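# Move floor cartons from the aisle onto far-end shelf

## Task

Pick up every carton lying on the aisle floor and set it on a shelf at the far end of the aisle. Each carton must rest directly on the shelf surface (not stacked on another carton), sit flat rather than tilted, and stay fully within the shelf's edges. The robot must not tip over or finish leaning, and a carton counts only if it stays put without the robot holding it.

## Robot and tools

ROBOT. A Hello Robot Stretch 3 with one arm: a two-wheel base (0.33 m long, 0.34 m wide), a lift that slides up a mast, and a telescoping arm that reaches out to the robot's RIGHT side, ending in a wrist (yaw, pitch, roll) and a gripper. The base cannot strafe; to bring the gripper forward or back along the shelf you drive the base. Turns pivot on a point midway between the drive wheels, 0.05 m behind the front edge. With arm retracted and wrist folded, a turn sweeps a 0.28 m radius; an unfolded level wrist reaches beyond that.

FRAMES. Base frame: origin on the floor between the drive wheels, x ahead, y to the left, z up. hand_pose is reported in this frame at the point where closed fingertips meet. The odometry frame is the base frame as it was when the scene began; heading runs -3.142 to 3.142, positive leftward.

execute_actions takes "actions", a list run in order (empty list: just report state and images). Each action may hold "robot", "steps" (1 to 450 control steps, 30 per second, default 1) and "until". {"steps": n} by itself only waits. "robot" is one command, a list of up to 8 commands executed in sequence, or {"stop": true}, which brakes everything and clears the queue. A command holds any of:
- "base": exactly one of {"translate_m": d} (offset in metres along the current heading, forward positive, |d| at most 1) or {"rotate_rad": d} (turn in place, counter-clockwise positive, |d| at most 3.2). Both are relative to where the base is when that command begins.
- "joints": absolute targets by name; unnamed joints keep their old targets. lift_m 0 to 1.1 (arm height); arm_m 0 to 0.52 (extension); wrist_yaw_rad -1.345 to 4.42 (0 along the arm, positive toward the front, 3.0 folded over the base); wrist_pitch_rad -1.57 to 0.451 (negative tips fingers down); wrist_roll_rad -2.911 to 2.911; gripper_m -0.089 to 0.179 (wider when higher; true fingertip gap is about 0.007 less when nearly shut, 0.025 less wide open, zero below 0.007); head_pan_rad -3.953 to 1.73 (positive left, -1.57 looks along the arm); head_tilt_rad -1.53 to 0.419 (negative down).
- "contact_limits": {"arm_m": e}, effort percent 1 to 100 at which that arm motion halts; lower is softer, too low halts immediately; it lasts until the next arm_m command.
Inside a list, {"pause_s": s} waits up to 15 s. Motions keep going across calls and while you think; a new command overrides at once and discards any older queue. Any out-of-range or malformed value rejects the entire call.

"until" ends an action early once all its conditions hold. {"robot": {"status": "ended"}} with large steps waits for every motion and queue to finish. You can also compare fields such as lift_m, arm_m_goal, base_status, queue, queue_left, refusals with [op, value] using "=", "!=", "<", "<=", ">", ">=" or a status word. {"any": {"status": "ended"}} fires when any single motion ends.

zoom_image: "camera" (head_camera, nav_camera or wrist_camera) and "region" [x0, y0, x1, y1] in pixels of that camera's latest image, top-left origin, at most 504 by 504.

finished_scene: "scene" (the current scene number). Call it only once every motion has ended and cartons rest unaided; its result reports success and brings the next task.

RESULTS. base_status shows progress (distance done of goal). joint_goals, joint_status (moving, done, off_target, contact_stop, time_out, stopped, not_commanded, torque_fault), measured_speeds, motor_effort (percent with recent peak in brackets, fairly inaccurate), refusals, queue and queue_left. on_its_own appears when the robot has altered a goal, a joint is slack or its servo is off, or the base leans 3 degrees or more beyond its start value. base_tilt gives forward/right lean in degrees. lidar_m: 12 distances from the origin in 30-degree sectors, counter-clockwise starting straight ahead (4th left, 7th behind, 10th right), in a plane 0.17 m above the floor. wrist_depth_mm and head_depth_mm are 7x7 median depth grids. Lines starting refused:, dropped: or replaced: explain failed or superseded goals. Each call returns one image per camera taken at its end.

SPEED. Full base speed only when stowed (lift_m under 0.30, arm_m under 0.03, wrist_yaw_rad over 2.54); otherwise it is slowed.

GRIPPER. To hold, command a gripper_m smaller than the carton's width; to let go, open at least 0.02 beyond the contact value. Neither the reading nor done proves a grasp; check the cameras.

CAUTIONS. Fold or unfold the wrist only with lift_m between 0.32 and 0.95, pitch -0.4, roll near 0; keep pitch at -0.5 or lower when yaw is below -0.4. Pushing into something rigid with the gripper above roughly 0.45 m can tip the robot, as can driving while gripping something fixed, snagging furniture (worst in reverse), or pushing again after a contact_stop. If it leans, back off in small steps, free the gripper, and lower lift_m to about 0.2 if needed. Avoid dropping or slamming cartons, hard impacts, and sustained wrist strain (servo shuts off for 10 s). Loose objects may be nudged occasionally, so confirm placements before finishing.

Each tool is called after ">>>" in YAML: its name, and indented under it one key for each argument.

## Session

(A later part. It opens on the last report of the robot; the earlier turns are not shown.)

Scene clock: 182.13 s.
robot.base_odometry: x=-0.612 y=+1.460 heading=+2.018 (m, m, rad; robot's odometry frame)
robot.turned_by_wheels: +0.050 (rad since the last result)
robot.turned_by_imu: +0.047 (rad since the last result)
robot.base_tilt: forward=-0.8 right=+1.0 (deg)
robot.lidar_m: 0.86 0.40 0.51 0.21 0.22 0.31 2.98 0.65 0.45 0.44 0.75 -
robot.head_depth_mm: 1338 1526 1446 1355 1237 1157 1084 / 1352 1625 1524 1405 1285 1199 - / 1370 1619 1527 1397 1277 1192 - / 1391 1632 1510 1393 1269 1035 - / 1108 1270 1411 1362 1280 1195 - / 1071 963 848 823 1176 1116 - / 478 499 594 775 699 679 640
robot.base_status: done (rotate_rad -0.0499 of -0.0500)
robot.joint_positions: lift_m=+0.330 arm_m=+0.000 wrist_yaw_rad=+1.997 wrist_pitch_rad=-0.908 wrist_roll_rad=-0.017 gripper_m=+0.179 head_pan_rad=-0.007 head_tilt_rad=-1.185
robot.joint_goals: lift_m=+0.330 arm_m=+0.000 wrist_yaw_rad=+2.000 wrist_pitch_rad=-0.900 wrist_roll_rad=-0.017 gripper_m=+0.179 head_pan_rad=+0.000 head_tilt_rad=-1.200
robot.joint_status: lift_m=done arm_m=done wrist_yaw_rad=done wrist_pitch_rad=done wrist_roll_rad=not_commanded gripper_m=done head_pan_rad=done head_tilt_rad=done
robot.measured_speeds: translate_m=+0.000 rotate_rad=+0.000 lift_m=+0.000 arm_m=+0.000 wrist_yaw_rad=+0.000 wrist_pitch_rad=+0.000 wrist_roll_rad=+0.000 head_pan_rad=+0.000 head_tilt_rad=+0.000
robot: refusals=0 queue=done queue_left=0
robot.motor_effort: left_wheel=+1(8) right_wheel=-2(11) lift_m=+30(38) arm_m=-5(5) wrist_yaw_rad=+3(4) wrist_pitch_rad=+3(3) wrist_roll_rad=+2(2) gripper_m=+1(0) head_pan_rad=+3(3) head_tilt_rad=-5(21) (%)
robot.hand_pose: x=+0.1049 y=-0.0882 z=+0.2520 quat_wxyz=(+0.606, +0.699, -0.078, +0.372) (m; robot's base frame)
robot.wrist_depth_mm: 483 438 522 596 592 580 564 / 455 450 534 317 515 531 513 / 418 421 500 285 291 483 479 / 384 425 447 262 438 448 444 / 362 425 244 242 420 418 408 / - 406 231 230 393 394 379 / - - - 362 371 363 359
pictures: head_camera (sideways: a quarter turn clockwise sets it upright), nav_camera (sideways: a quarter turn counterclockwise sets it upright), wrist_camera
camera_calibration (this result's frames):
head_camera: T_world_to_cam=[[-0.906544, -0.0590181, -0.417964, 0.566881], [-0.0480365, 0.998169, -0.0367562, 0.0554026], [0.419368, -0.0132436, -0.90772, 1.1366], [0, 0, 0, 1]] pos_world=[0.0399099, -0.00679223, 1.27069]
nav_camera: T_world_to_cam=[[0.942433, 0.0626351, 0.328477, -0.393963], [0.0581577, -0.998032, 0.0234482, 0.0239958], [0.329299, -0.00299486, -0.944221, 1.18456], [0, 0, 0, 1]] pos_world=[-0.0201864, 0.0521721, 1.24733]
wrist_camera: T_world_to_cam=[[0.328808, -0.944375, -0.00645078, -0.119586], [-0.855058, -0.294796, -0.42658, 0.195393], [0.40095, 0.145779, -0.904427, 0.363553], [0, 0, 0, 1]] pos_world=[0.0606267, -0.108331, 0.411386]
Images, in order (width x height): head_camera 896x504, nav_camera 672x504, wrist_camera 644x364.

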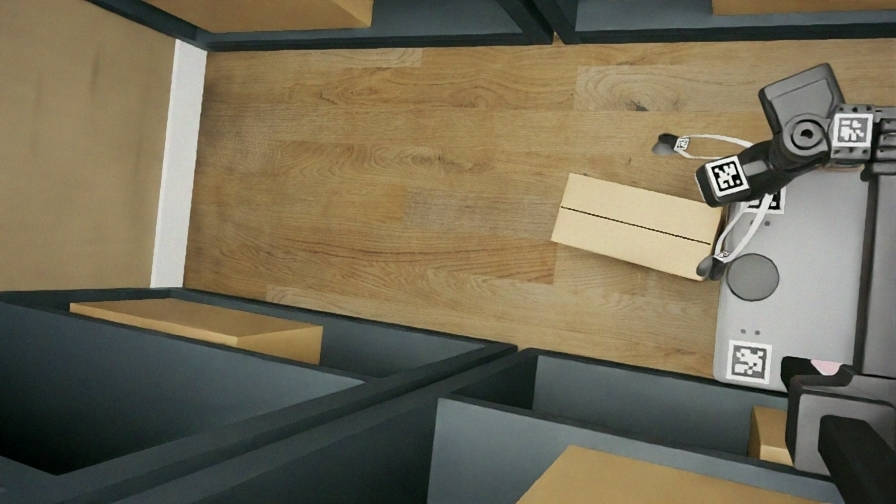

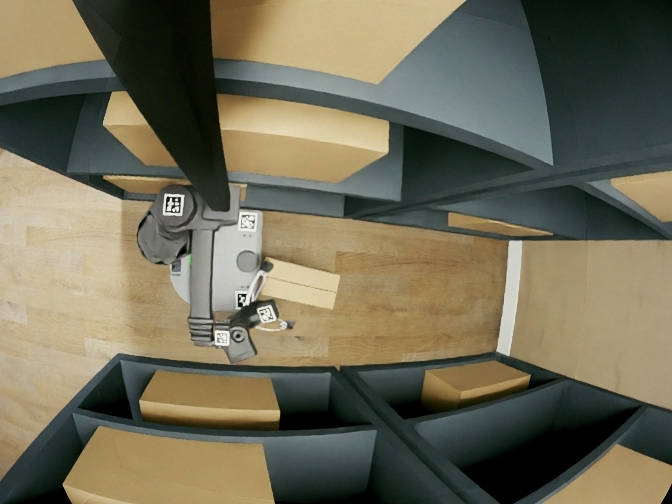

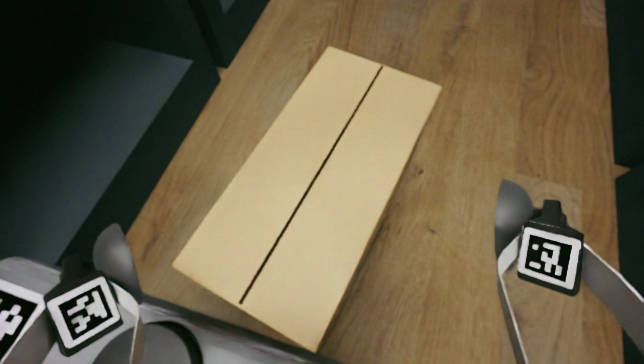

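>>> execute_actions:
  actions:
    - {"robot":[{"joints":{"wrist_yaw_rad":2.35,"wrist_pitch_rad":-0.75}},{"joints":{"lift_m":0.24}}],"steps":250,"until":{"robot":{"status":"ended"}}}

Scene clock: 188.93 s.
robot.base_odometry: x=-0.612 y=+1.460 heading=+2.018 (m, m, rad; robot's odometry frame)
robot.turned_by_wheels: +0.000 (rad since the last result)
robot.turned_by_imu: +0.000 (rad since the last result)
robot.base_tilt: forward=-0.9 right=+1.0 (deg)
robot.lidar_m: 0.86 0.40 0.51 0.21 0.22 0.31 2.99 0.64 0.45 0.44 0.75 -
robot.head_depth_mm: 1338 1528 1450 1355 1239 1170 1083 / 1356 1623 1527 1399 1288 1193 1103 / 1369 1624 1522 1396 1264 1188 - / 1387 1620 1509 1387 1263 1038 - / 1115 1267 1421 1351 1273 1202 - / 1072 963 849 830 1167 1118 - / 477 498 588 777 702 680 652
robot.base_status: done (rotate_rad -0.0499 of -0.0500)
robot.joint_positions: lift_m=+0.240 arm_m=+0.000 wrist_yaw_rad=+2.347 wrist_pitch_rad=-0.761 wrist_roll_rad=-0.017 gripper_m=+0.179 head_pan_rad=-0.007 head_tilt_rad=-1.185
robot.joint_goals: lift_m=+0.240 arm_m=+0.000 wrist_yaw_rad=+2.350 wrist_pitch_rad=-0.750 wrist_roll_rad=-0.017 gripper_m=+0.179 head_pan_rad=+0.000 head_tilt_rad=-1.200
robot.joint_status: lift_m=done arm_m=done wrist_yaw_rad=done wrist_pitch_rad=done wrist_roll_rad=not_commanded gripper_m=done head_pan_rad=done head_tilt_rad=done
robot.measured_speeds: translate_m=+0.000 rotate_rad=+0.000 lift_m=+0.000 arm_m=+0.000 wrist_yaw_rad=+0.000 wrist_pitch_rad=+0.000 wrist_roll_rad=+0.000 head_pan_rad=+0.000 head_tilt_rad=+0.000
robot: refusals=0 queue=done queue_left=0
robot.motor_effort: left_wheel=+1(1) right_wheel=-2(2) lift_m=+28(27) arm_m=-5(5) wrist_yaw_rad=+3(5) wrist_pitch_rad=+5(7) wrist_roll_rad=+2(2) gripper_m=+2(1) head_pan_rad=+3(2) head_tilt_rad=-5(5) (%)
robot.hand_pose: x=+0.0993 y=-0.0271 z=+0.1848 quat_wxyz=(+0.497, +0.702, -0.007, +0.510) (m; robot's base frame)
robot.wrist_depth_mm: 504 493 462 443 579 576 565 / 428 424 410 487 510 240 491 / 377 368 390 458 215 211 210 / 341 340 405 194 191 191 284 / - 371 362 175 173 173 355 / - - 340 160 158 160 323 / - - - 150 146 298 298
pictures: head_camera (sideways: a quarter turn clockwise sets it upright), nav_camera (sideways: a quarter turn counterclockwise sets it upright), wrist_camera
camera_calibration (this result's frames):
head_camera: T_world_to_cam=[[-0.906573, -0.0590179, -0.417902, 0.5668], [-0.0480391, 0.998169, -0.0367524, 0.0553977], [0.419306, -0.0132432, -0.907748, 1.13664], [0, 0, 0, 1]] pos_world=[0.0399077, -0.00679221, 1.27069]
nav_camera: T_world_to_cam=[[0.942455, 0.062635, 0.328413, -0.393879], [0.0581593, -0.998032, 0.0234437, 0.0240016], [0.329235, -0.00299441, -0.944243, 1.18459], [0, 0, 0, 1]] pos_world=[-0.0201902, 0.0521721, 1.24733]
wrist_camera: T_world_to_cam=[[0.634154, -0.772956, -0.0196824, -0.0837163], [-0.650489, -0.519572, -0.553993, 0.177038], [0.417986, 0.36412, -0.832288, 0.286977], [0, 0, 0, 1]] pos_world=[0.0482983, -0.0772189, 0.335278]
Images, in order (width x height): head_camera 896x504, nav_camera 672x504, wrist_camera 644x364.

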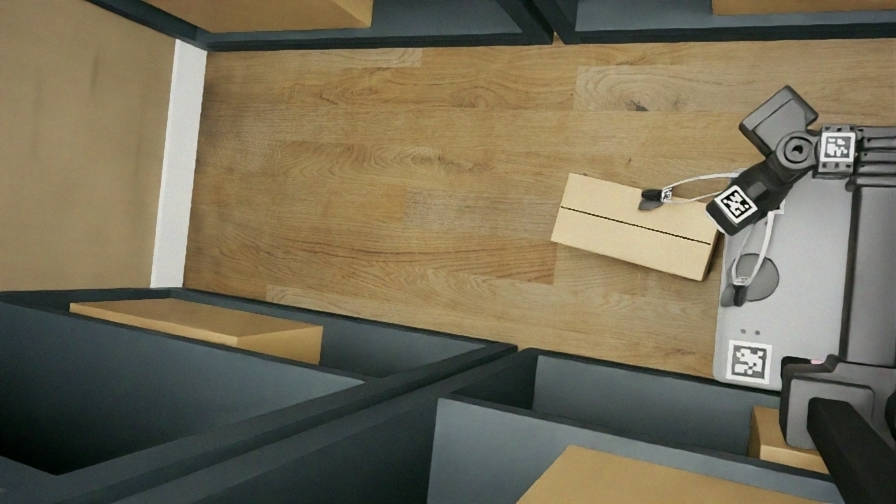

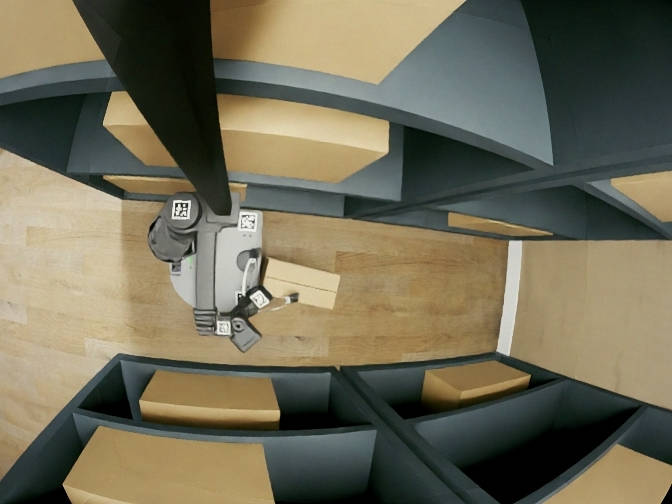

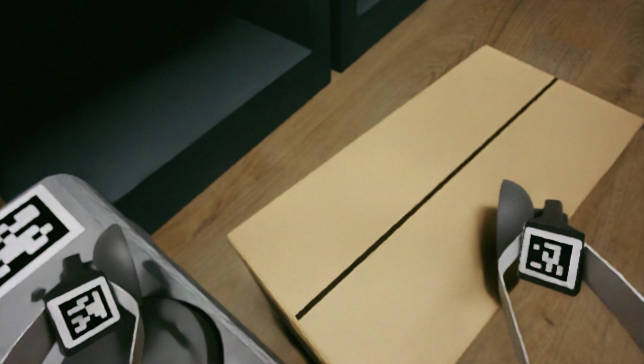

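>>> execute_actions:
  actions:
    - {"robot":[{"joints":{"lift_m":0.45}},{"joints":{"wrist_pitch_rad":-0.4}},{"joints":{"wrist_yaw_rad":3.0,"gripper_m":0.03},"base":{"rotate_rad":-0.35}},{"base":{"translate_m":0.4}},{"base":{"translate_m":-0.4}},{"base":{"rotate_rad":0.33}}],"steps":450,"until":{"robot":{"status":"ended"}}}
    - {"steps":450,"until":{"robot":{"status":"ended"}}}

Scene clock: 220.97 s.
robot.base_odometry: x=-0.612 y=+1.460 heading=+1.999 (m, m, rad; robot's odometry frame)
robot.turned_by_wheels: -0.019 (rad since the last result)
robot.turned_by_imu: +0.076 (rad since the last result)
robot.base_tilt: forward=-0.9 right=+0.9 (deg)
robot.lidar_m: 0.45 0.41 0.57 0.22 0.24 0.35 3.05 0.63 0.44 0.43 0.54 0.45
robot.head_depth_mm: 1330 1593 1522 1388 1263 1156 1069 / 1362 1612 1537 1240 1284 1202 - / 1384 1637 1523 1351 1285 1202 - / 1327 1603 1496 1379 1277 1201 - / 1070 978 1374 1338 1262 1199 - / 1065 615 681 796 1180 1126 - / 415 482 628 787 647 685 -
robot.base_status: done (rotate_rad +0.3298 of +0.3300)
robot.joint_positions: lift_m=+0.450 arm_m=+0.000 wrist_yaw_rad=+2.997 wrist_pitch_rad=-0.417 wrist_roll_rad=-0.017 gripper_m=+0.030 head_pan_rad=-0.003 head_tilt_rad=-1.190
robot.joint_goals: lift_m=+0.450 arm_m=+0.000 wrist_yaw_rad=+3.000 wrist_pitch_rad=-0.400 wrist_roll_rad=-0.017 gripper_m=+0.030 head_pan_rad=+0.000 head_tilt_rad=-1.200
robot.joint_status: lift_m=done arm_m=done wrist_yaw_rad=done wrist_pitch_rad=done wrist_roll_rad=not_commanded gripper_m=done head_pan_rad=done head_tilt_rad=done
robot.measured_speeds: translate_m=+0.000 rotate_rad=+0.000 lift_m=+0.000 arm_m=+0.000 wrist_yaw_rad=+0.000 wrist_pitch_rad=+0.000 wrist_roll_rad=+0.000 head_pan_rad=+0.000 head_tilt_rad=+0.000
robot: refusals=0 queue=done queue_left=0
robot.motor_effort: left_wheel=-4(80) right_wheel=+6(100) lift_m=+35(39) arm_m=-3(5) wrist_yaw_rad=+2(5) wrist_pitch_rad=+7(9) wrist_roll_rad=+2(2) gripper_m=+0(100) head_pan_rad=+1(3) head_tilt_rad=-4(5) (%)
robot.hand_pose: x=+0.0110 y=+0.0770 z=+0.4627 quat_wxyz=(+0.196, +0.695, +0.098, +0.685) (m; robot's base frame)
robot.wrist_depth_mm: - 226 231 235 239 246 252 / - 228 233 244 705 496 365 / 572 - 539 748 769 538 378 / 451 - 421 817 794 562 385 / 365 350 355 675 680 583 419 / 353 368 - 582 566 556 475 / 398 419 464 501 517 524 539
pictures: head_camera (sideways: a quarter turn clockwise sets it upright), nav_camera (sideways: a quarter turn counterclockwise sets it upright), wrist_camera
camera_calibration (this result's frames):
head_camera: T_world_to_cam=[[-0.908422, -0.0626468, -0.413333, 0.56086], [-0.0522257, 0.997969, -0.0364755, 0.0550625], [0.414778, -0.0115486, -0.909849, 1.1394], [0, 0, 0, 1]] pos_world=[0.0397771, -0.00665614, 1.27051]
nav_camera: T_world_to_cam=[[0.943839, 0.066409, 0.323664, -0.387703], [0.0622781, -0.997791, 0.023116, 0.0244033], [0.324484, -0.00166057, -0.94589, 1.18675], [0, 0, 0, 1]] pos_world=[-0.0206736, 0.0520671, 1.24746]
wrist_camera: T_world_to_cam=[[0.974489, -0.219116, -0.0485634, 0.025178], [-0.169137, -0.574764, -0.800649, 0.440754], [0.147523, 0.788438, -0.597162, 0.378869], [0, 0, 0, 1]] pos_world=[-0.00587964, -0.0398683, 0.580358]
Images, in order (width x height): head_camera 896x504, nav_camera 672x504, wrist_camera 644x364.

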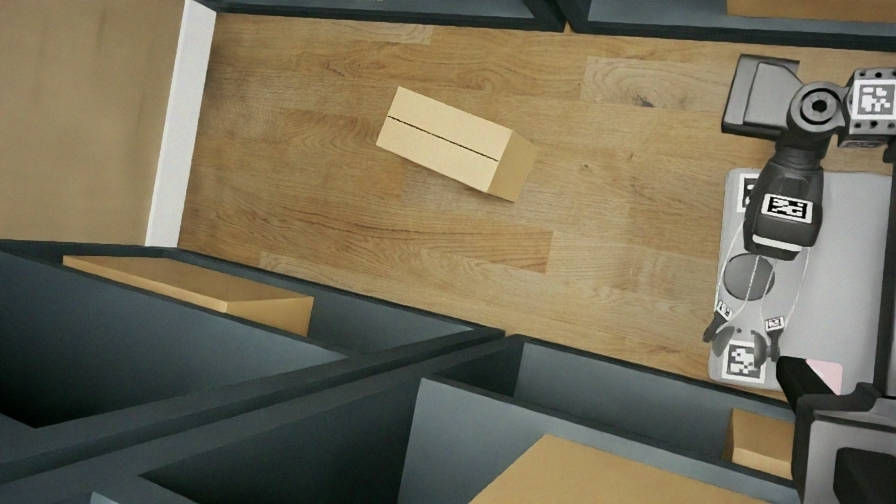

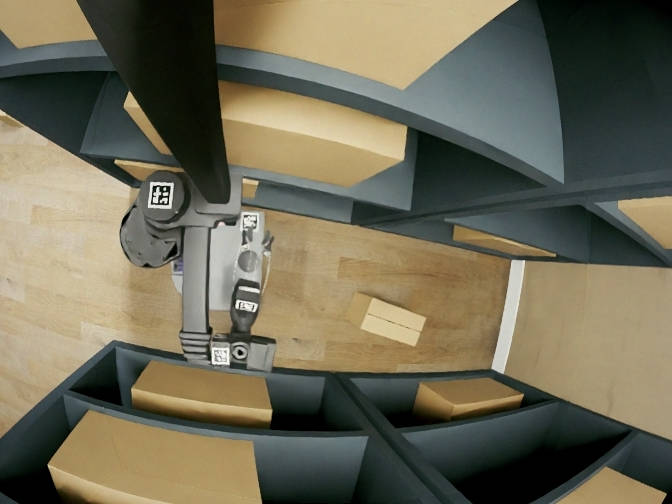

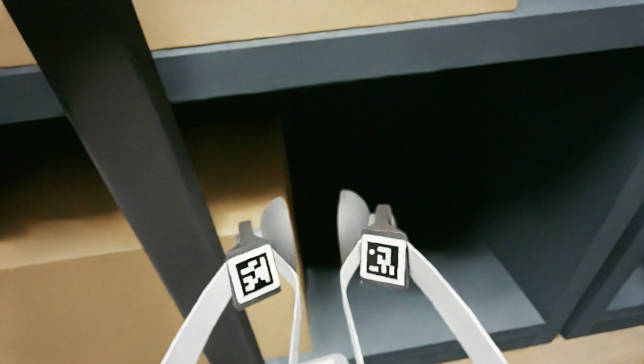

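>>> execute_actions:
  actions:
    - {"robot":[{"base":{"rotate_rad":-0.09}},{"joints":{"wrist_yaw_rad":1.32,"gripper_m":0.179}},{"joints":{"wrist_pitch_rad":-0.75,"lift_m":0.33},"base":{"translate_m":0.39}}],"steps":450,"until":{"robot":{"status":"ended"}}}

Scene clock: 234.60 s.
robot.base_odometry: x=-0.742 y=+1.828 heading=+1.909 (m, m, rad; robot's odometry frame)
robot.turned_by_wheels: -0.090 (rad since the last result)
robot.turned_by_imu: -0.092 (rad since the last result)
robot.base_tilt: forward=-0.8 right=+0.9 (deg)
robot.lidar_m: 0.79 0.49 0.20 0.19 0.57 0.46 0.89 0.61 0.52 0.19 0.15 0.15
robot.head_depth_mm: 947 1162 1385 1322 1231 1158 1083 / 953 1183 1463 1395 1284 1197 1133 / 972 1198 1477 1388 1187 1037 - / 981 1213 1484 1394 1278 1201 - / 970 1183 1410 1354 1270 1193 - / 948 954 880 1023 1193 1128 - / 953 955 865 793 729 700 645
robot.base_status: done (translate_m +0.3900 of +0.3900)
robot.joint_positions: lift_m=+0.330 arm_m=+0.000 wrist_yaw_rad=+1.323 wrist_pitch_rad=-0.761 wrist_roll_rad=-0.017 gripper_m=+0.179 head_pan_rad=-0.003 head_tilt_rad=-1.190
robot.joint_goals: lift_m=+0.330 arm_m=+0.000 wrist_yaw_rad=+1.320 wrist_pitch_rad=-0.750 wrist_roll_rad=-0.017 gripper_m=+0.179 head_pan_rad=+0.000 head_tilt_rad=-1.200
robot.joint_status: lift_m=done arm_m=done wrist_yaw_rad=done wrist_pitch_rad=done wrist_roll_rad=not_commanded gripper_m=done head_pan_rad=done head_tilt_rad=done
robot.measured_speeds: translate_m=+0.000 rotate_rad=+0.000 lift_m=+0.000 arm_m=+0.000 wrist_yaw_rad=+0.000 wrist_pitch_rad=+0.000 wrist_roll_rad=+0.000 head_pan_rad=+0.000 head_tilt_rad=+0.000
robot: refusals=0 queue=done queue_left=0
robot.motor_effort: left_wheel=+3(8) right_wheel=-4(6) lift_m=+30(37) arm_m=-3(3) wrist_yaw_rad=-4(4) wrist_pitch_rad=+4(7) wrist_roll_rad=+2(2) gripper_m=+2(98) head_pan_rad=+1(1) head_tilt_rad=-3(3) (%)
robot.hand_pose: x=+0.1424 y=-0.1868 z=+0.2748 quat_wxyz=(+0.683, +0.609, -0.351, +0.201) (m; robot's base frame)
robot.wrist_depth_mm: 693 747 778 717 450 458 564 / 667 684 655 647 506 508 511 / 597 592 592 573 497 463 452 / 530 533 309 317 500 422 406 / 484 482 277 280 458 428 368 / 443 437 252 253 421 404 332 / - 396 231 229 386 376 317
pictures: head_camera (sideways: a quarter turn clockwise sets it upright), nav_camera (sideways: a quarter turn counterclockwise sets it upright), wrist_camera
camera_calibration (this result's frames):
head_camera: T_world_to_cam=[[-0.908422, -0.0626464, -0.413333, 0.56086], [-0.0522253, 0.997969, -0.0364755, 0.0550625], [0.414778, -0.0115487, -0.909849, 1.1394], [0, 0, 0, 1]] pos_world=[0.0397771, -0.00665615, 1.27051]
nav_camera: T_world_to_cam=[[0.943839, 0.0664086, 0.323664, -0.387703], [0.0622777, -0.997791, 0.023116, 0.0244033], [0.324484, -0.00166069, -0.94589, 1.18675], [0, 0, 0, 1]] pos_world=[-0.0206736, 0.0520671, 1.24746]
wrist_camera: T_world_to_cam=[[-0.330212, -0.943698, -0.0198603, -0.127185], [-0.781821, 0.285237, -0.554433, 0.341147], [0.528882, -0.167553, -0.831991, 0.286825], [0, 0, 0, 1]] pos_world=[0.0730217, -0.169274, 0.425253]
Images, in order (width x height): head_camera 896x504, nav_camera 672x504, wrist_camera 644x364.

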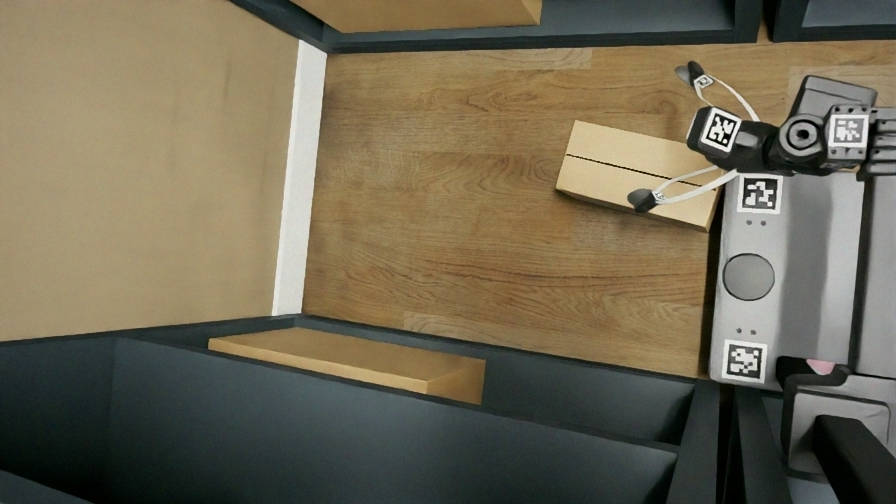

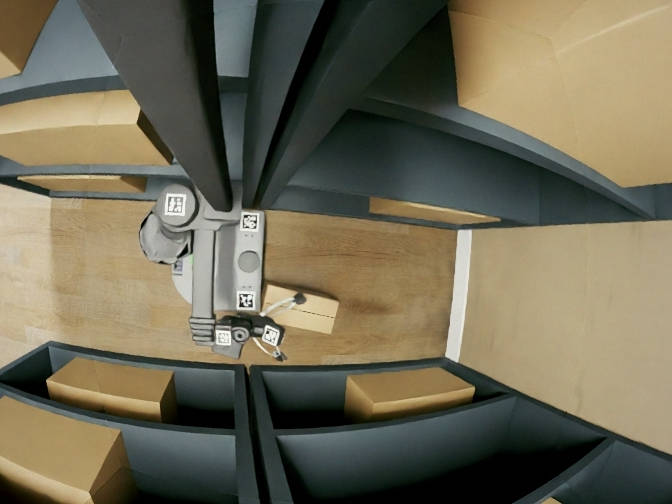

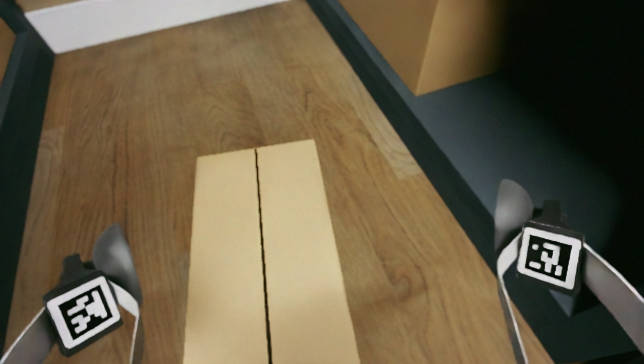

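>>> execute_actions:
  actions:
    - {"robot":[{"joints":{"wrist_yaw_rad":1.55}},{"joints":{"lift_m":0.2}}],"steps":250,"until":{"robot":{"status":"ended"}}}

Scene clock: 239.57 s.
robot.base_odometry: x=-0.742 y=+1.828 heading=+1.909 (m, m, rad; robot's odometry frame)
robot.turned_by_wheels: +0.000 (rad since the last result)
robot.turned_by_imu: +0.000 (rad since the last result)
robot.base_tilt: forward=-0.9 right=+1.0 (deg)
robot.lidar_m: 0.79 0.49 0.20 0.19 0.57 0.46 0.90 0.61 0.52 0.19 0.15 0.15
robot.head_depth_mm: 947 1164 1401 1310 1234 1155 1080 / 958 1177 1469 1396 1292 1186 1096 / 973 1197 1475 1389 1124 1041 - / 982 1220 1471 1384 1279 1196 - / 964 1190 1416 1348 1263 1199 - / 949 954 884 1026 1191 1131 - / 955 953 865 794 733 697 673
robot.base_status: done (translate_m +0.3900 of +0.3900)
robot.joint_positions: lift_m=+0.200 arm_m=+0.000 wrist_yaw_rad=+1.551 wrist_pitch_rad=-0.754 wrist_roll_rad=-0.011 gripper_m=+0.179 head_pan_rad=-0.003 head_tilt_rad=-1.190
robot.joint_goals: lift_m=+0.200 arm_m=+0.000 wrist_yaw_rad=+1.550 wrist_pitch_rad=-0.750 wrist_roll_rad=-0.011 gripper_m=+0.179 head_pan_rad=+0.000 head_tilt_rad=-1.200
robot.joint_status: lift_m=done arm_m=done wrist_yaw_rad=done wrist_pitch_rad=done wrist_roll_rad=not_commanded gripper_m=done head_pan_rad=done head_tilt_rad=done
robot.measured_speeds: translate_m=+0.000 rotate_rad=+0.000 lift_m=+0.000 arm_m=+0.000 wrist_yaw_rad=+0.000 wrist_pitch_rad=+0.000 wrist_roll_rad=+0.000 head_pan_rad=+0.000 head_tilt_rad=+0.000
robot: refusals=0 queue=done queue_left=0
robot.motor_effort: left_wheel=+3(3) right_wheel=-4(4) lift_m=+27(29) arm_m=-3(3) wrist_yaw_rad=-1(0) wrist_pitch_rad=+2(4) wrist_roll_rad=-1(2) gripper_m=+0(1) head_pan_rad=+1(2) head_tilt_rad=-3(3) (%)
robot.hand_pose: x=+0.1489 y=-0.1488 z=+0.1460 quat_wxyz=(+0.654, +0.644, -0.283, +0.278) (m; robot's base frame)
robot.wrist_depth_mm: 475 568 552 222 512 398 365 / 461 492 201 190 197 409 330 / 420 421 171 167 169 388 302 / 383 378 151 149 150 357 299 / 346 339 136 134 132 319 293 / 316 125 123 122 120 288 278 / - 116 113 112 110 266 261
pictures: head_camera (sideways: a quarter turn clockwise sets it upright), nav_camera (sideways: a quarter turn counterclockwise sets it upright), wrist_camera
camera_calibration (this result's frames):
head_camera: T_world_to_cam=[[-0.908422, -0.0626469, -0.413333, 0.56086], [-0.0522259, 0.997969, -0.0364755, 0.0550625], [0.414778, -0.0115485, -0.909849, 1.1394], [0, 0, 0, 1]] pos_world=[0.0397771, -0.00665613, 1.27051]
nav_camera: T_world_to_cam=[[0.943839, 0.0664092, 0.323664, -0.387703], [0.0622783, -0.997791, 0.023116, 0.0244033], [0.324484, -0.00166052, -0.94589, 1.18675], [0, 0, 0, 1]] pos_world=[-0.0206736, 0.052067, 1.24746]
wrist_camera: T_world_to_cam=[[-0.112251, -0.993387, -0.0241396, -0.130988], [-0.821975, 0.106477, -0.559482, 0.24404], [0.558352, -0.0429601, -0.828491, 0.196277], [0, 0, 0, 1]] pos_world=[0.0762995, -0.147675, 0.295988]
Images, in order (width x height): head_camera 896x504, nav_camera 672x504, wrist_camera 644x364.

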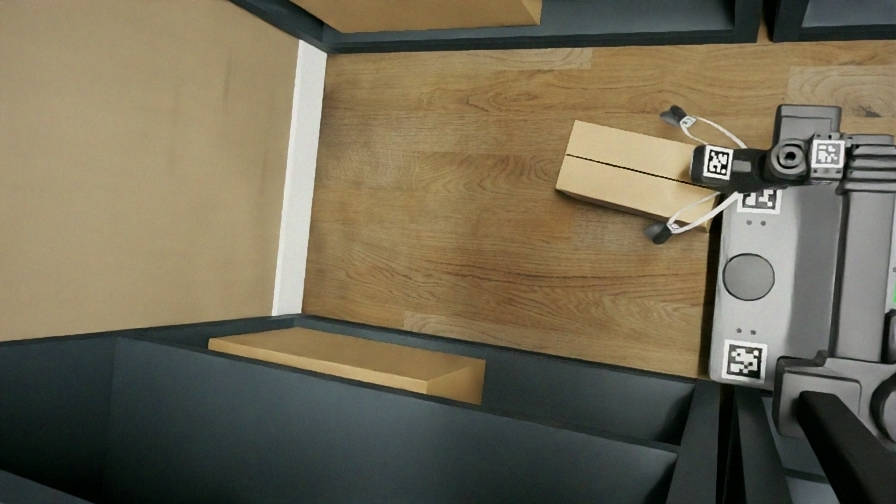

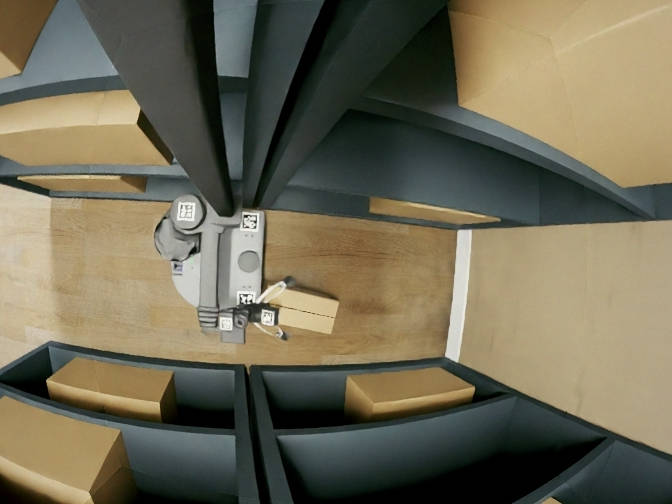

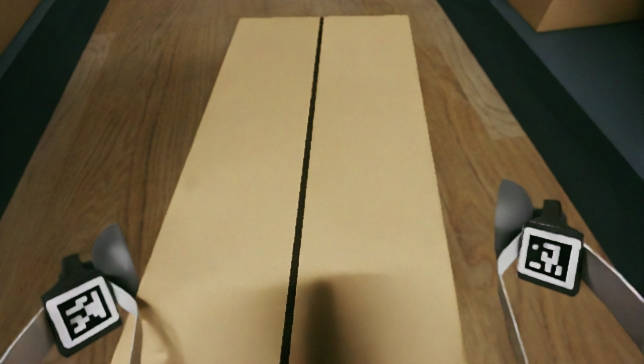

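>>> execute_actions:
  actions:
    - {"robot":{"joints":{"lift_m":0.18}},"steps":30}
    - {"robot":{"joints":{"lift_m":0.185,"gripper_m":0.02}},"steps":70}
    - {"robot":{"joints":{"lift_m":0.78,"head_pan_rad":-0.8,"head_tilt_rad":-0.8}},"steps":400,"until":{"robot":{"status":"ended"}}}

Scene clock: 251.07 s.
robot.base_odometry: x=-0.742 y=+1.828 heading=+1.909 (m, m, rad; robot's odometry frame)
robot.turned_by_wheels: +0.000 (rad since the last result)
robot.turned_by_imu: -0.001 (rad since the last result)
robot.base_tilt: forward=-0.8 right=+0.9 (deg)
robot.lidar_m: 0.79 0.49 0.20 0.19 0.57 0.46 0.89 0.61 0.52 0.41 0.60 0.63
robot.head_depth_mm: 405 442 486 1035 912 777 847 / 442 487 531 1092 903 827 1108 / 488 542 592 1079 902 1245 - / 542 610 1275 1070 1065 545 469 / 896 719 1225 1090 1233 545 490 / 864 975 1131 1280 1465 1227 1138 / 818 943 1078 1262 1440 1293 1131
robot.base_status: done (translate_m +0.3900 of +0.3900)
robot.joint_positions: lift_m=+0.780 arm_m=+0.000 wrist_yaw_rad=+1.553 wrist_pitch_rad=-0.771 wrist_roll_rad=-0.012 gripper_m=+0.063 head_pan_rad=-0.793 head_tilt_rad=-0.803
robot.joint_goals: lift_m=+0.780 arm_m=+0.000 wrist_yaw_rad=+1.550 wrist_pitch_rad=-0.750 wrist_roll_rad=-0.012 gripper_m=+0.062 head_pan_rad=-0.800 head_tilt_rad=-0.800
robot.joint_status: lift_m=done arm_m=done wrist_yaw_rad=done wrist_pitch_rad=done wrist_roll_rad=not_commanded gripper_m=off_target head_pan_rad=done head_tilt_rad=done
robot.measured_speeds: translate_m=+0.000 rotate_rad=+0.000 lift_m=+0.000 arm_m=+0.000 wrist_yaw_rad=+0.000 wrist_pitch_rad=+0.000 wrist_roll_rad=+0.000 head_pan_rad=+0.000 head_tilt_rad=+0.000
robot: refusals=0 queue=done queue_left=0
robot.on_its_own: gripper_m is held at +0.062, not at your +0.020, by its stall guard, which is still easing
robot.motor_effort: left_wheel=+3(5) right_wheel=-4(6) lift_m=+39(40) arm_m=-2(4) wrist_yaw_rad=-3(14) wrist_pitch_rad=+9(18) wrist_roll_rad=+0(12) gripper_m=-23(100) head_pan_rad=-3(32) head_tilt_rad=+1(18) (%)
robot.hand_pose: x=+0.1456 y=-0.1482 z=+0.7227 quat_wxyz=(+0.656, +0.647, -0.277, +0.273) (m; robot's base frame)
robot.wrist_depth_mm: 648 793 872 872 678 577 565 / 554 830 960 208 211 504 494 / 493 765 191 176 174 457 439 / 449 687 160 153 150 436 396 / 533 714 138 135 134 374 357 / 776 - 124 122 120 742 331 / 728 117 112 110 108 681 685
pictures: head_camera (sideways: a quarter turn clockwise sets it upright), nav_camera (sideways: a quarter turn counterclockwise sets it upright), wrist_camera
replaced: robot.lift_m: its motion had ended contact_stop
replaced: robot.lift_m: its motion had ended contact_stop
camera_calibration (this result's frames):
head_camera: T_world_to_cam=[[-0.52744, 0.442489, -0.725265, 0.964928], [0.684718, 0.726764, -0.0545494, 0.0741204], [0.502959, -0.525374, -0.686305, 0.848234], [0, 0, 0, 1]] pos_world=[0.0315632, -0.0351982, 1.28602]
nav_camera: T_world_to_cam=[[0.57693, -0.487226, 0.655563, -0.81781], [-0.674503, -0.73684, 0.0459657, -0.000867642], [0.460649, -0.468698, -0.75374, 0.936198], [0, 0, 0, 1]] pos_world=[0.0399744, 0.0396971, 1.24182]
wrist_camera: T_world_to_cam=[[-0.109762, -0.993709, -0.0222569, -0.118593], [-0.831555, 0.104071, -0.545605, 0.554976], [0.544489, -0.0413789, -0.837747, 0.684871], [0, 0, 0, 1]] pos_world=[0.075571, -0.147264, 0.873907]
Images, in order (width x height): head_camera 896x504, nav_camera 672x504, wrist_camera 644x364.

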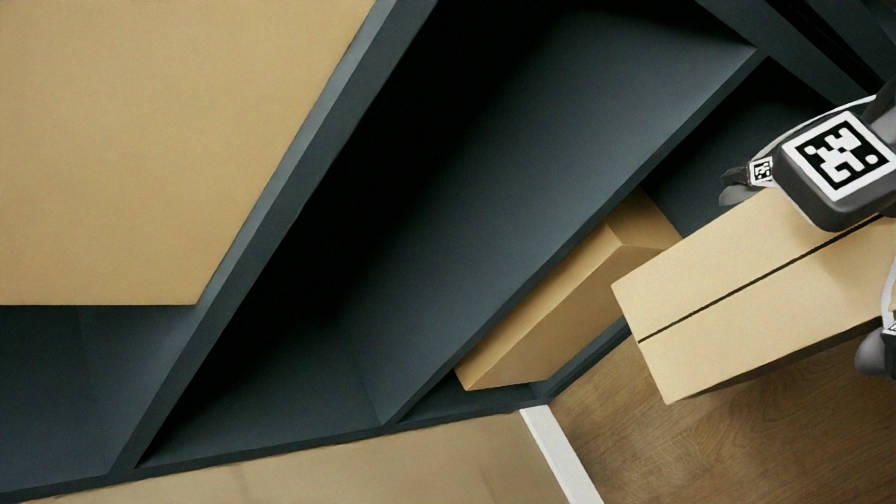

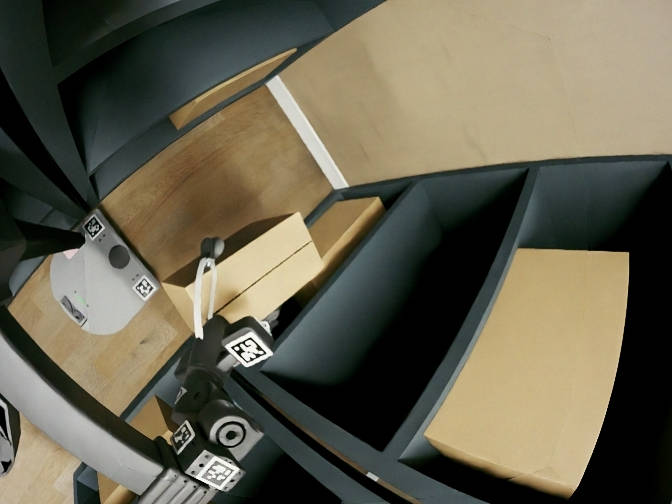

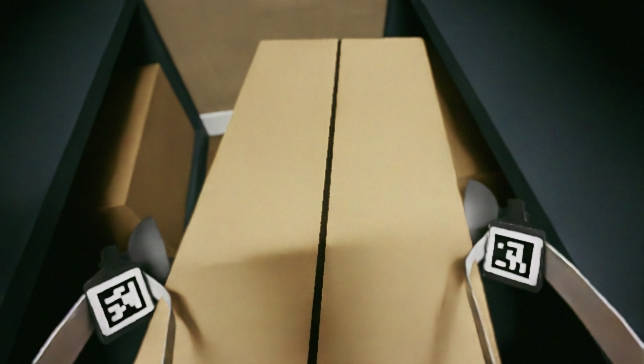

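>>> execute_actions:
  actions:
    - {"robot":[{"base":{"rotate_rad":-0.04},"joints":{"lift_m":0.83}},{"base":{"translate_m":0.40}},{"joints":{"wrist_yaw_rad":0.0,"head_pan_rad":-1.3}},{"joints":{"arm_m":0.24}}],"steps":450,"until":{"robot":{"status":"ended"}}}

Scene clock: 266.00 s.
robot.base_odometry: x=-0.860 y=+2.210 heading=+1.869 (m, m, rad; robot's odometry frame)
robot.turned_by_wheels: -0.040 (rad since the last result)
robot.turned_by_imu: +0.003 (rad since the last result)
robot.base_tilt: forward=-2.4 right=-1.6 (deg)
robot.lidar_m: 0.55 0.30 0.22 0.22 0.47 0.39 0.91 0.58 0.54 0.43 0.45 0.57
robot.head_depth_mm: 370 412 464 - 778 804 1115 / 383 428 485 1056 566 556 1108 / 396 445 507 1083 587 577 1127 / 415 468 535 1141 935 985 1136 / 852 803 598 1136 929 1049 1162 / 842 792 618 1087 949 1133 1156 / 728 740 640 938 967 1200 1151
robot.base_status: done (translate_m +0.4000 of +0.4000)
robot.joint_positions: lift_m=+0.829 arm_m=+0.200 wrist_yaw_rad=+0.004 wrist_pitch_rad=-0.977 wrist_roll_rad=-0.020 gripper_m=+0.110 head_pan_rad=-1.294 head_tilt_rad=-0.801
robot.joint_goals: lift_m=+0.830 arm_m=+0.201 wrist_yaw_rad=+0.000 wrist_pitch_rad=-0.750 wrist_roll_rad=-0.020 gripper_m=+0.109 head_pan_rad=-1.300 head_tilt_rad=-0.800
robot.joint_status: lift_m=done arm_m=contact_stop wrist_yaw_rad=done wrist_pitch_rad=done wrist_roll_rad=not_commanded gripper_m=off_target head_pan_rad=done head_tilt_rad=done
robot.measured_speeds: translate_m=+0.000 rotate_rad=-0.002 lift_m=+0.006 arm_m=-0.032 wrist_yaw_rad=-0.020 wrist_pitch_rad=+0.072 wrist_roll_rad=+0.096 head_pan_rad=+0.000 head_tilt_rad=+0.000
robot: refusals=0 queue=dropped queue_left=0
robot.on_its_own: base_tilt is 3.0 degrees off its reading at the scene's start (forward=-0.8 right=+0.9); gripper_m is held at +0.109, not at your +0.020, by its stall guard, which is not easing now; arm_m is slack since a contact_stop, until your next command for it (your +0.240 is given up)
robot.motor_effort: left_wheel=-10(9) right_wheel=+0(9) lift_m=+54(66) arm_m=+26(46) wrist_yaw_rad=-3(12) wrist_pitch_rad=+100(100) wrist_roll_rad=+2(19) gripper_m=-18(50) head_pan_rad=-3(26) head_tilt_rad=+0(1) (%)
robot.hand_pose: x=-0.0211 y=-0.4688 z=+0.7420 quat_wxyz=(+0.631, +0.336, -0.617, -0.328) (m; robot's base frame)
robot.wrist_depth_mm: 497 506 525 526 528 489 337 / 518 512 503 491 488 466 343 / 483 474 463 460 451 440 350 / 449 441 435 211 212 419 356 / 417 415 172 158 151 - 364 / 394 - 132 126 121 368 371 / 376 115 108 105 101 789 789
pictures: head_camera (sideways: a quarter turn clockwise sets it upright), nav_camera (sideways: a quarter turn counterclockwise sets it upright), wrist_camera
camera_calibration (this result's frames):
head_camera: T_world_to_cam=[[-0.249783, 0.639897, -0.726733, 0.965146], [0.94961, 0.308637, -0.0546291, 0.0726085], [0.189339, -0.703758, -0.684745, 0.848118], [0, 0, 0, 1]] pos_world=[0.0115453, -0.0431341, 1.28611]
nav_camera: T_world_to_cam=[[0.271756, -0.703045, 0.657174, -0.818047], [-0.945482, -0.322398, 0.0460762, 0.00064133], [0.179478, -0.633867, -0.75233, 0.936079], [0, 0, 0, 1]] pos_world=[0.0549098, 0.0184335, 1.24181]
wrist_camera: T_world_to_cam=[[-0.996383, 0.0849654, 0.00141567, 0.0142959], [0.078619, 0.928026, -0.364126, 0.731047], [-0.0322519, -0.362697, -0.931349, 0.685201], [0, 0, 0, 1]] pos_world=[-0.0211309, -0.431124, 0.904333]
Images, in order (width x height): head_camera 896x504, nav_camera 672x504, wrist_camera 644x364.

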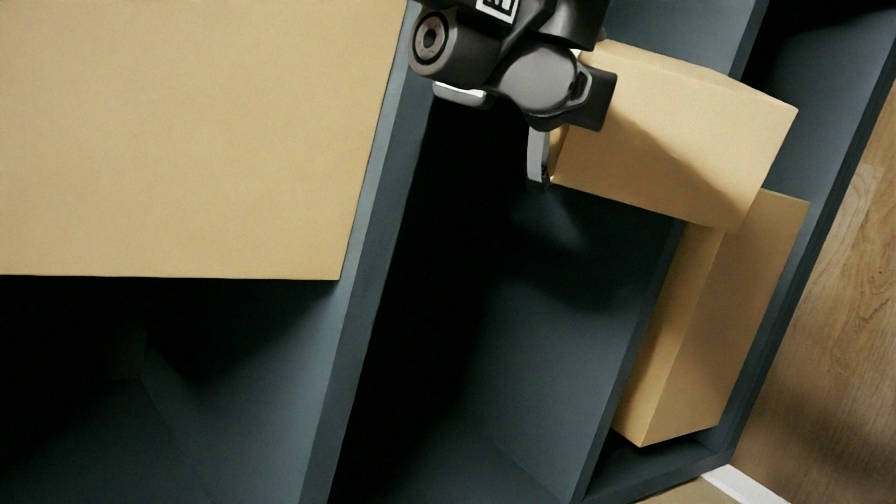

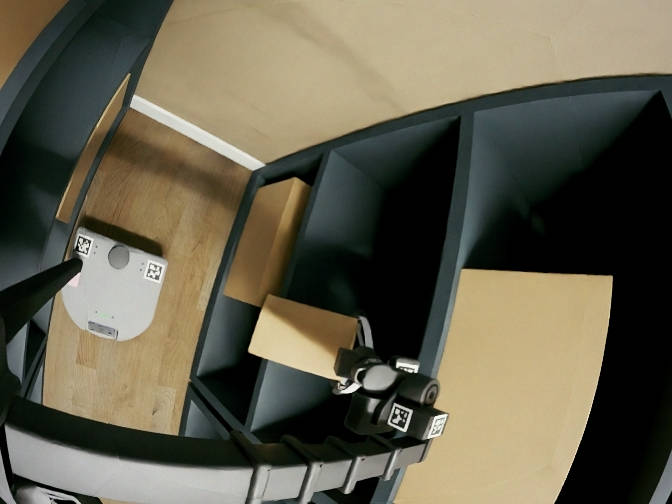

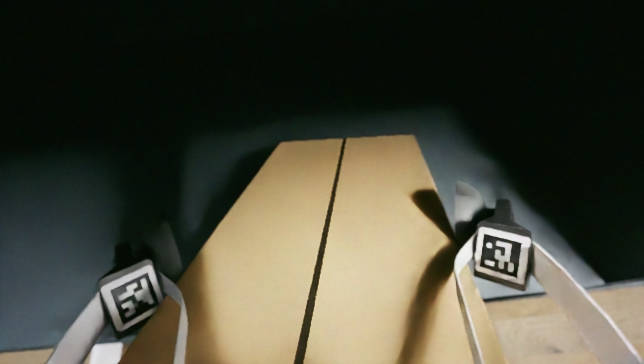

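>>> execute_actions:
  actions:
    - {"robot":[{"joints":{"arm_m":0.12}},{"joints":{"lift_m":0.79,"wrist_pitch_rad":-0.6}}],"steps":250,"until":{"robot":{"status":"ended"}}}
    - {"steps":30}

Scene clock: 271.40 s.
robot.base_odometry: x=-0.860 y=+2.210 heading=+1.869 (m, m, rad; robot's odometry frame)
robot.turned_by_wheels: +0.000 (rad since the last result)
robot.turned_by_imu: -0.048 (rad since the last result)
robot.base_tilt: forward=-0.9 right=+0.9 (deg)
robot.lidar_m: 0.55 0.33 0.23 0.23 0.49 0.39 0.84 0.59 0.53 0.43 0.44 0.57
robot.head_depth_mm: 324 364 416 459 - - 1093 / 334 377 432 749 - 596 1094 / 345 390 450 1016 837 613 1117 / 356 404 468 1038 889 954 1119 / 775 656 504 1064 887 991 1138 / 813 674 530 1059 881 1073 1135 / 746 665 542 964 916 1188 1125
robot.base_status: done (translate_m +0.4000 of +0.4000)
robot.joint_positions: lift_m=+0.790 arm_m=+0.120 wrist_yaw_rad=+0.003 wrist_pitch_rad=-0.626 wrist_roll_rad=-0.018 gripper_m=+0.110 head_pan_rad=-1.294 head_tilt_rad=-0.801
robot.joint_goals: lift_m=+0.790 arm_m=+0.120 wrist_yaw_rad=+0.000 wrist_pitch_rad=-0.600 wrist_roll_rad=-0.018 gripper_m=+0.109 head_pan_rad=-1.300 head_tilt_rad=-0.800
robot.joint_status: lift_m=done arm_m=done wrist_yaw_rad=done wrist_pitch_rad=done wrist_roll_rad=not_commanded gripper_m=off_target head_pan_rad=done head_tilt_rad=done
robot.measured_speeds: translate_m=+0.000 rotate_rad=+0.000 lift_m=+0.000 arm_m=+0.000 wrist_yaw_rad=+0.000 wrist_pitch_rad=+0.000 wrist_roll_rad=+0.000 head_pan_rad=+0.000 head_tilt_rad=+0.000
robot: refusals=0 queue=done queue_left=0
robot.on_its_own: gripper_m is held at +0.109, not at your +0.020, by its stall guard, which is not easing now
robot.motor_effort: left_wheel=+1(7) right_wheel=-3(8) lift_m=+31(59) arm_m=-5(29) wrist_yaw_rad=-3(7) wrist_pitch_rad=+11(91) wrist_roll_rad=+3(8) gripper_m=-18(19) head_pan_rad=-3(2) head_tilt_rad=+0(0) (%)
robot.hand_pose: x=-0.0210 y=-0.4589 z=+0.7592 quat_wxyz=(+0.679, +0.221, -0.666, -0.215) (m; robot's base frame)
robot.wrist_depth_mm: 420 442 459 472 498 438 312 / 475 492 514 533 554 453 320 / 540 555 568 571 558 467 329 / 520 514 494 205 207 456 336 / 455 450 170 157 150 - 345 / 404 - 131 126 122 358 337 / 364 115 109 106 103 327 327
pictures: head_camera (sideways: a quarter turn clockwise sets it upright), nav_camera (sideways: a quarter turn counterclockwise sets it upright), wrist_camera
camera_calibration (this result's frames):
head_camera: T_world_to_cam=[[-0.24978, 0.63989, -0.72674, 0.965156], [0.94961, 0.308635, -0.0546295, 0.072609], [0.189341, -0.703765, -0.684737, 0.848108], [0, 0, 0, 1]] pos_world=[0.0115453, -0.0431343, 1.28611]
nav_camera: T_world_to_cam=[[0.271753, -0.703038, 0.657181, -0.818057], [-0.945483, -0.322397, 0.0460767, 0.00064064], [0.179479, -0.633875, -0.752323, 0.936071], [0, 0, 0, 1]] pos_world=[0.05491, 0.0184329, 1.24181]
wrist_camera: T_world_to_cam=[[-0.996201, 0.0815424, -0.030567, 0.0363106], [0.0813509, 0.746163, -0.660774, 0.869922], [-0.0310731, -0.66075, -0.749962, 0.430368], [0, 0, 0, 1]] pos_world=[-0.0212235, -0.367699, 0.898691]
Images, in order (width x height): head_camera 896x504, nav_camera 672x504, wrist_camera 644x364.

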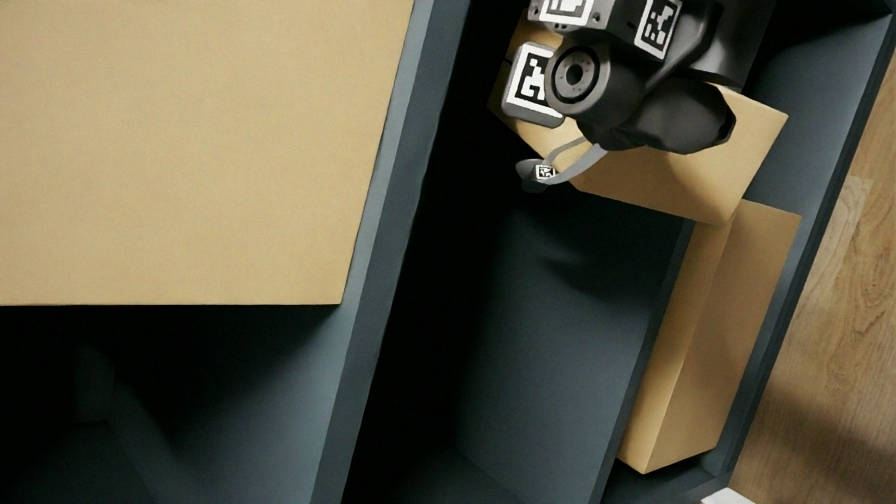

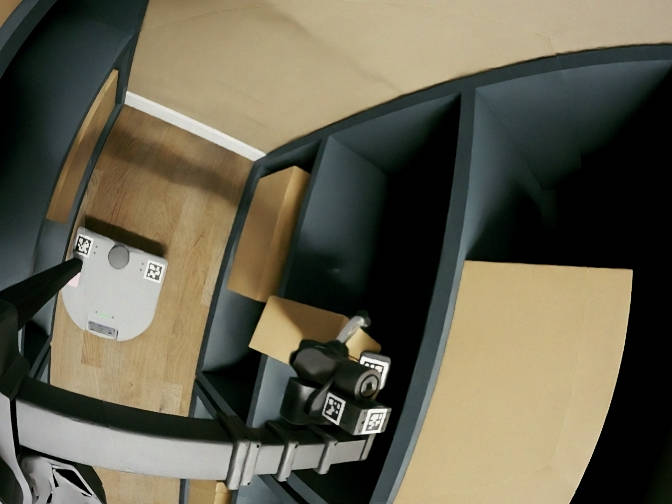

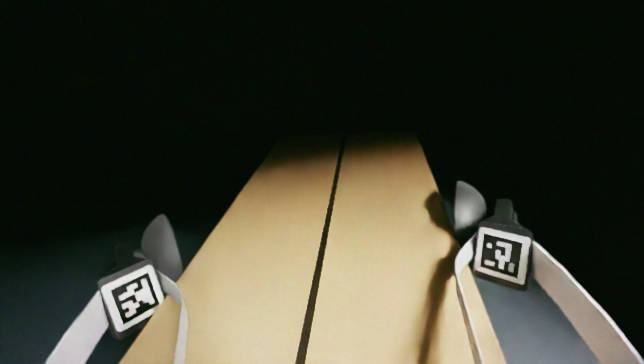

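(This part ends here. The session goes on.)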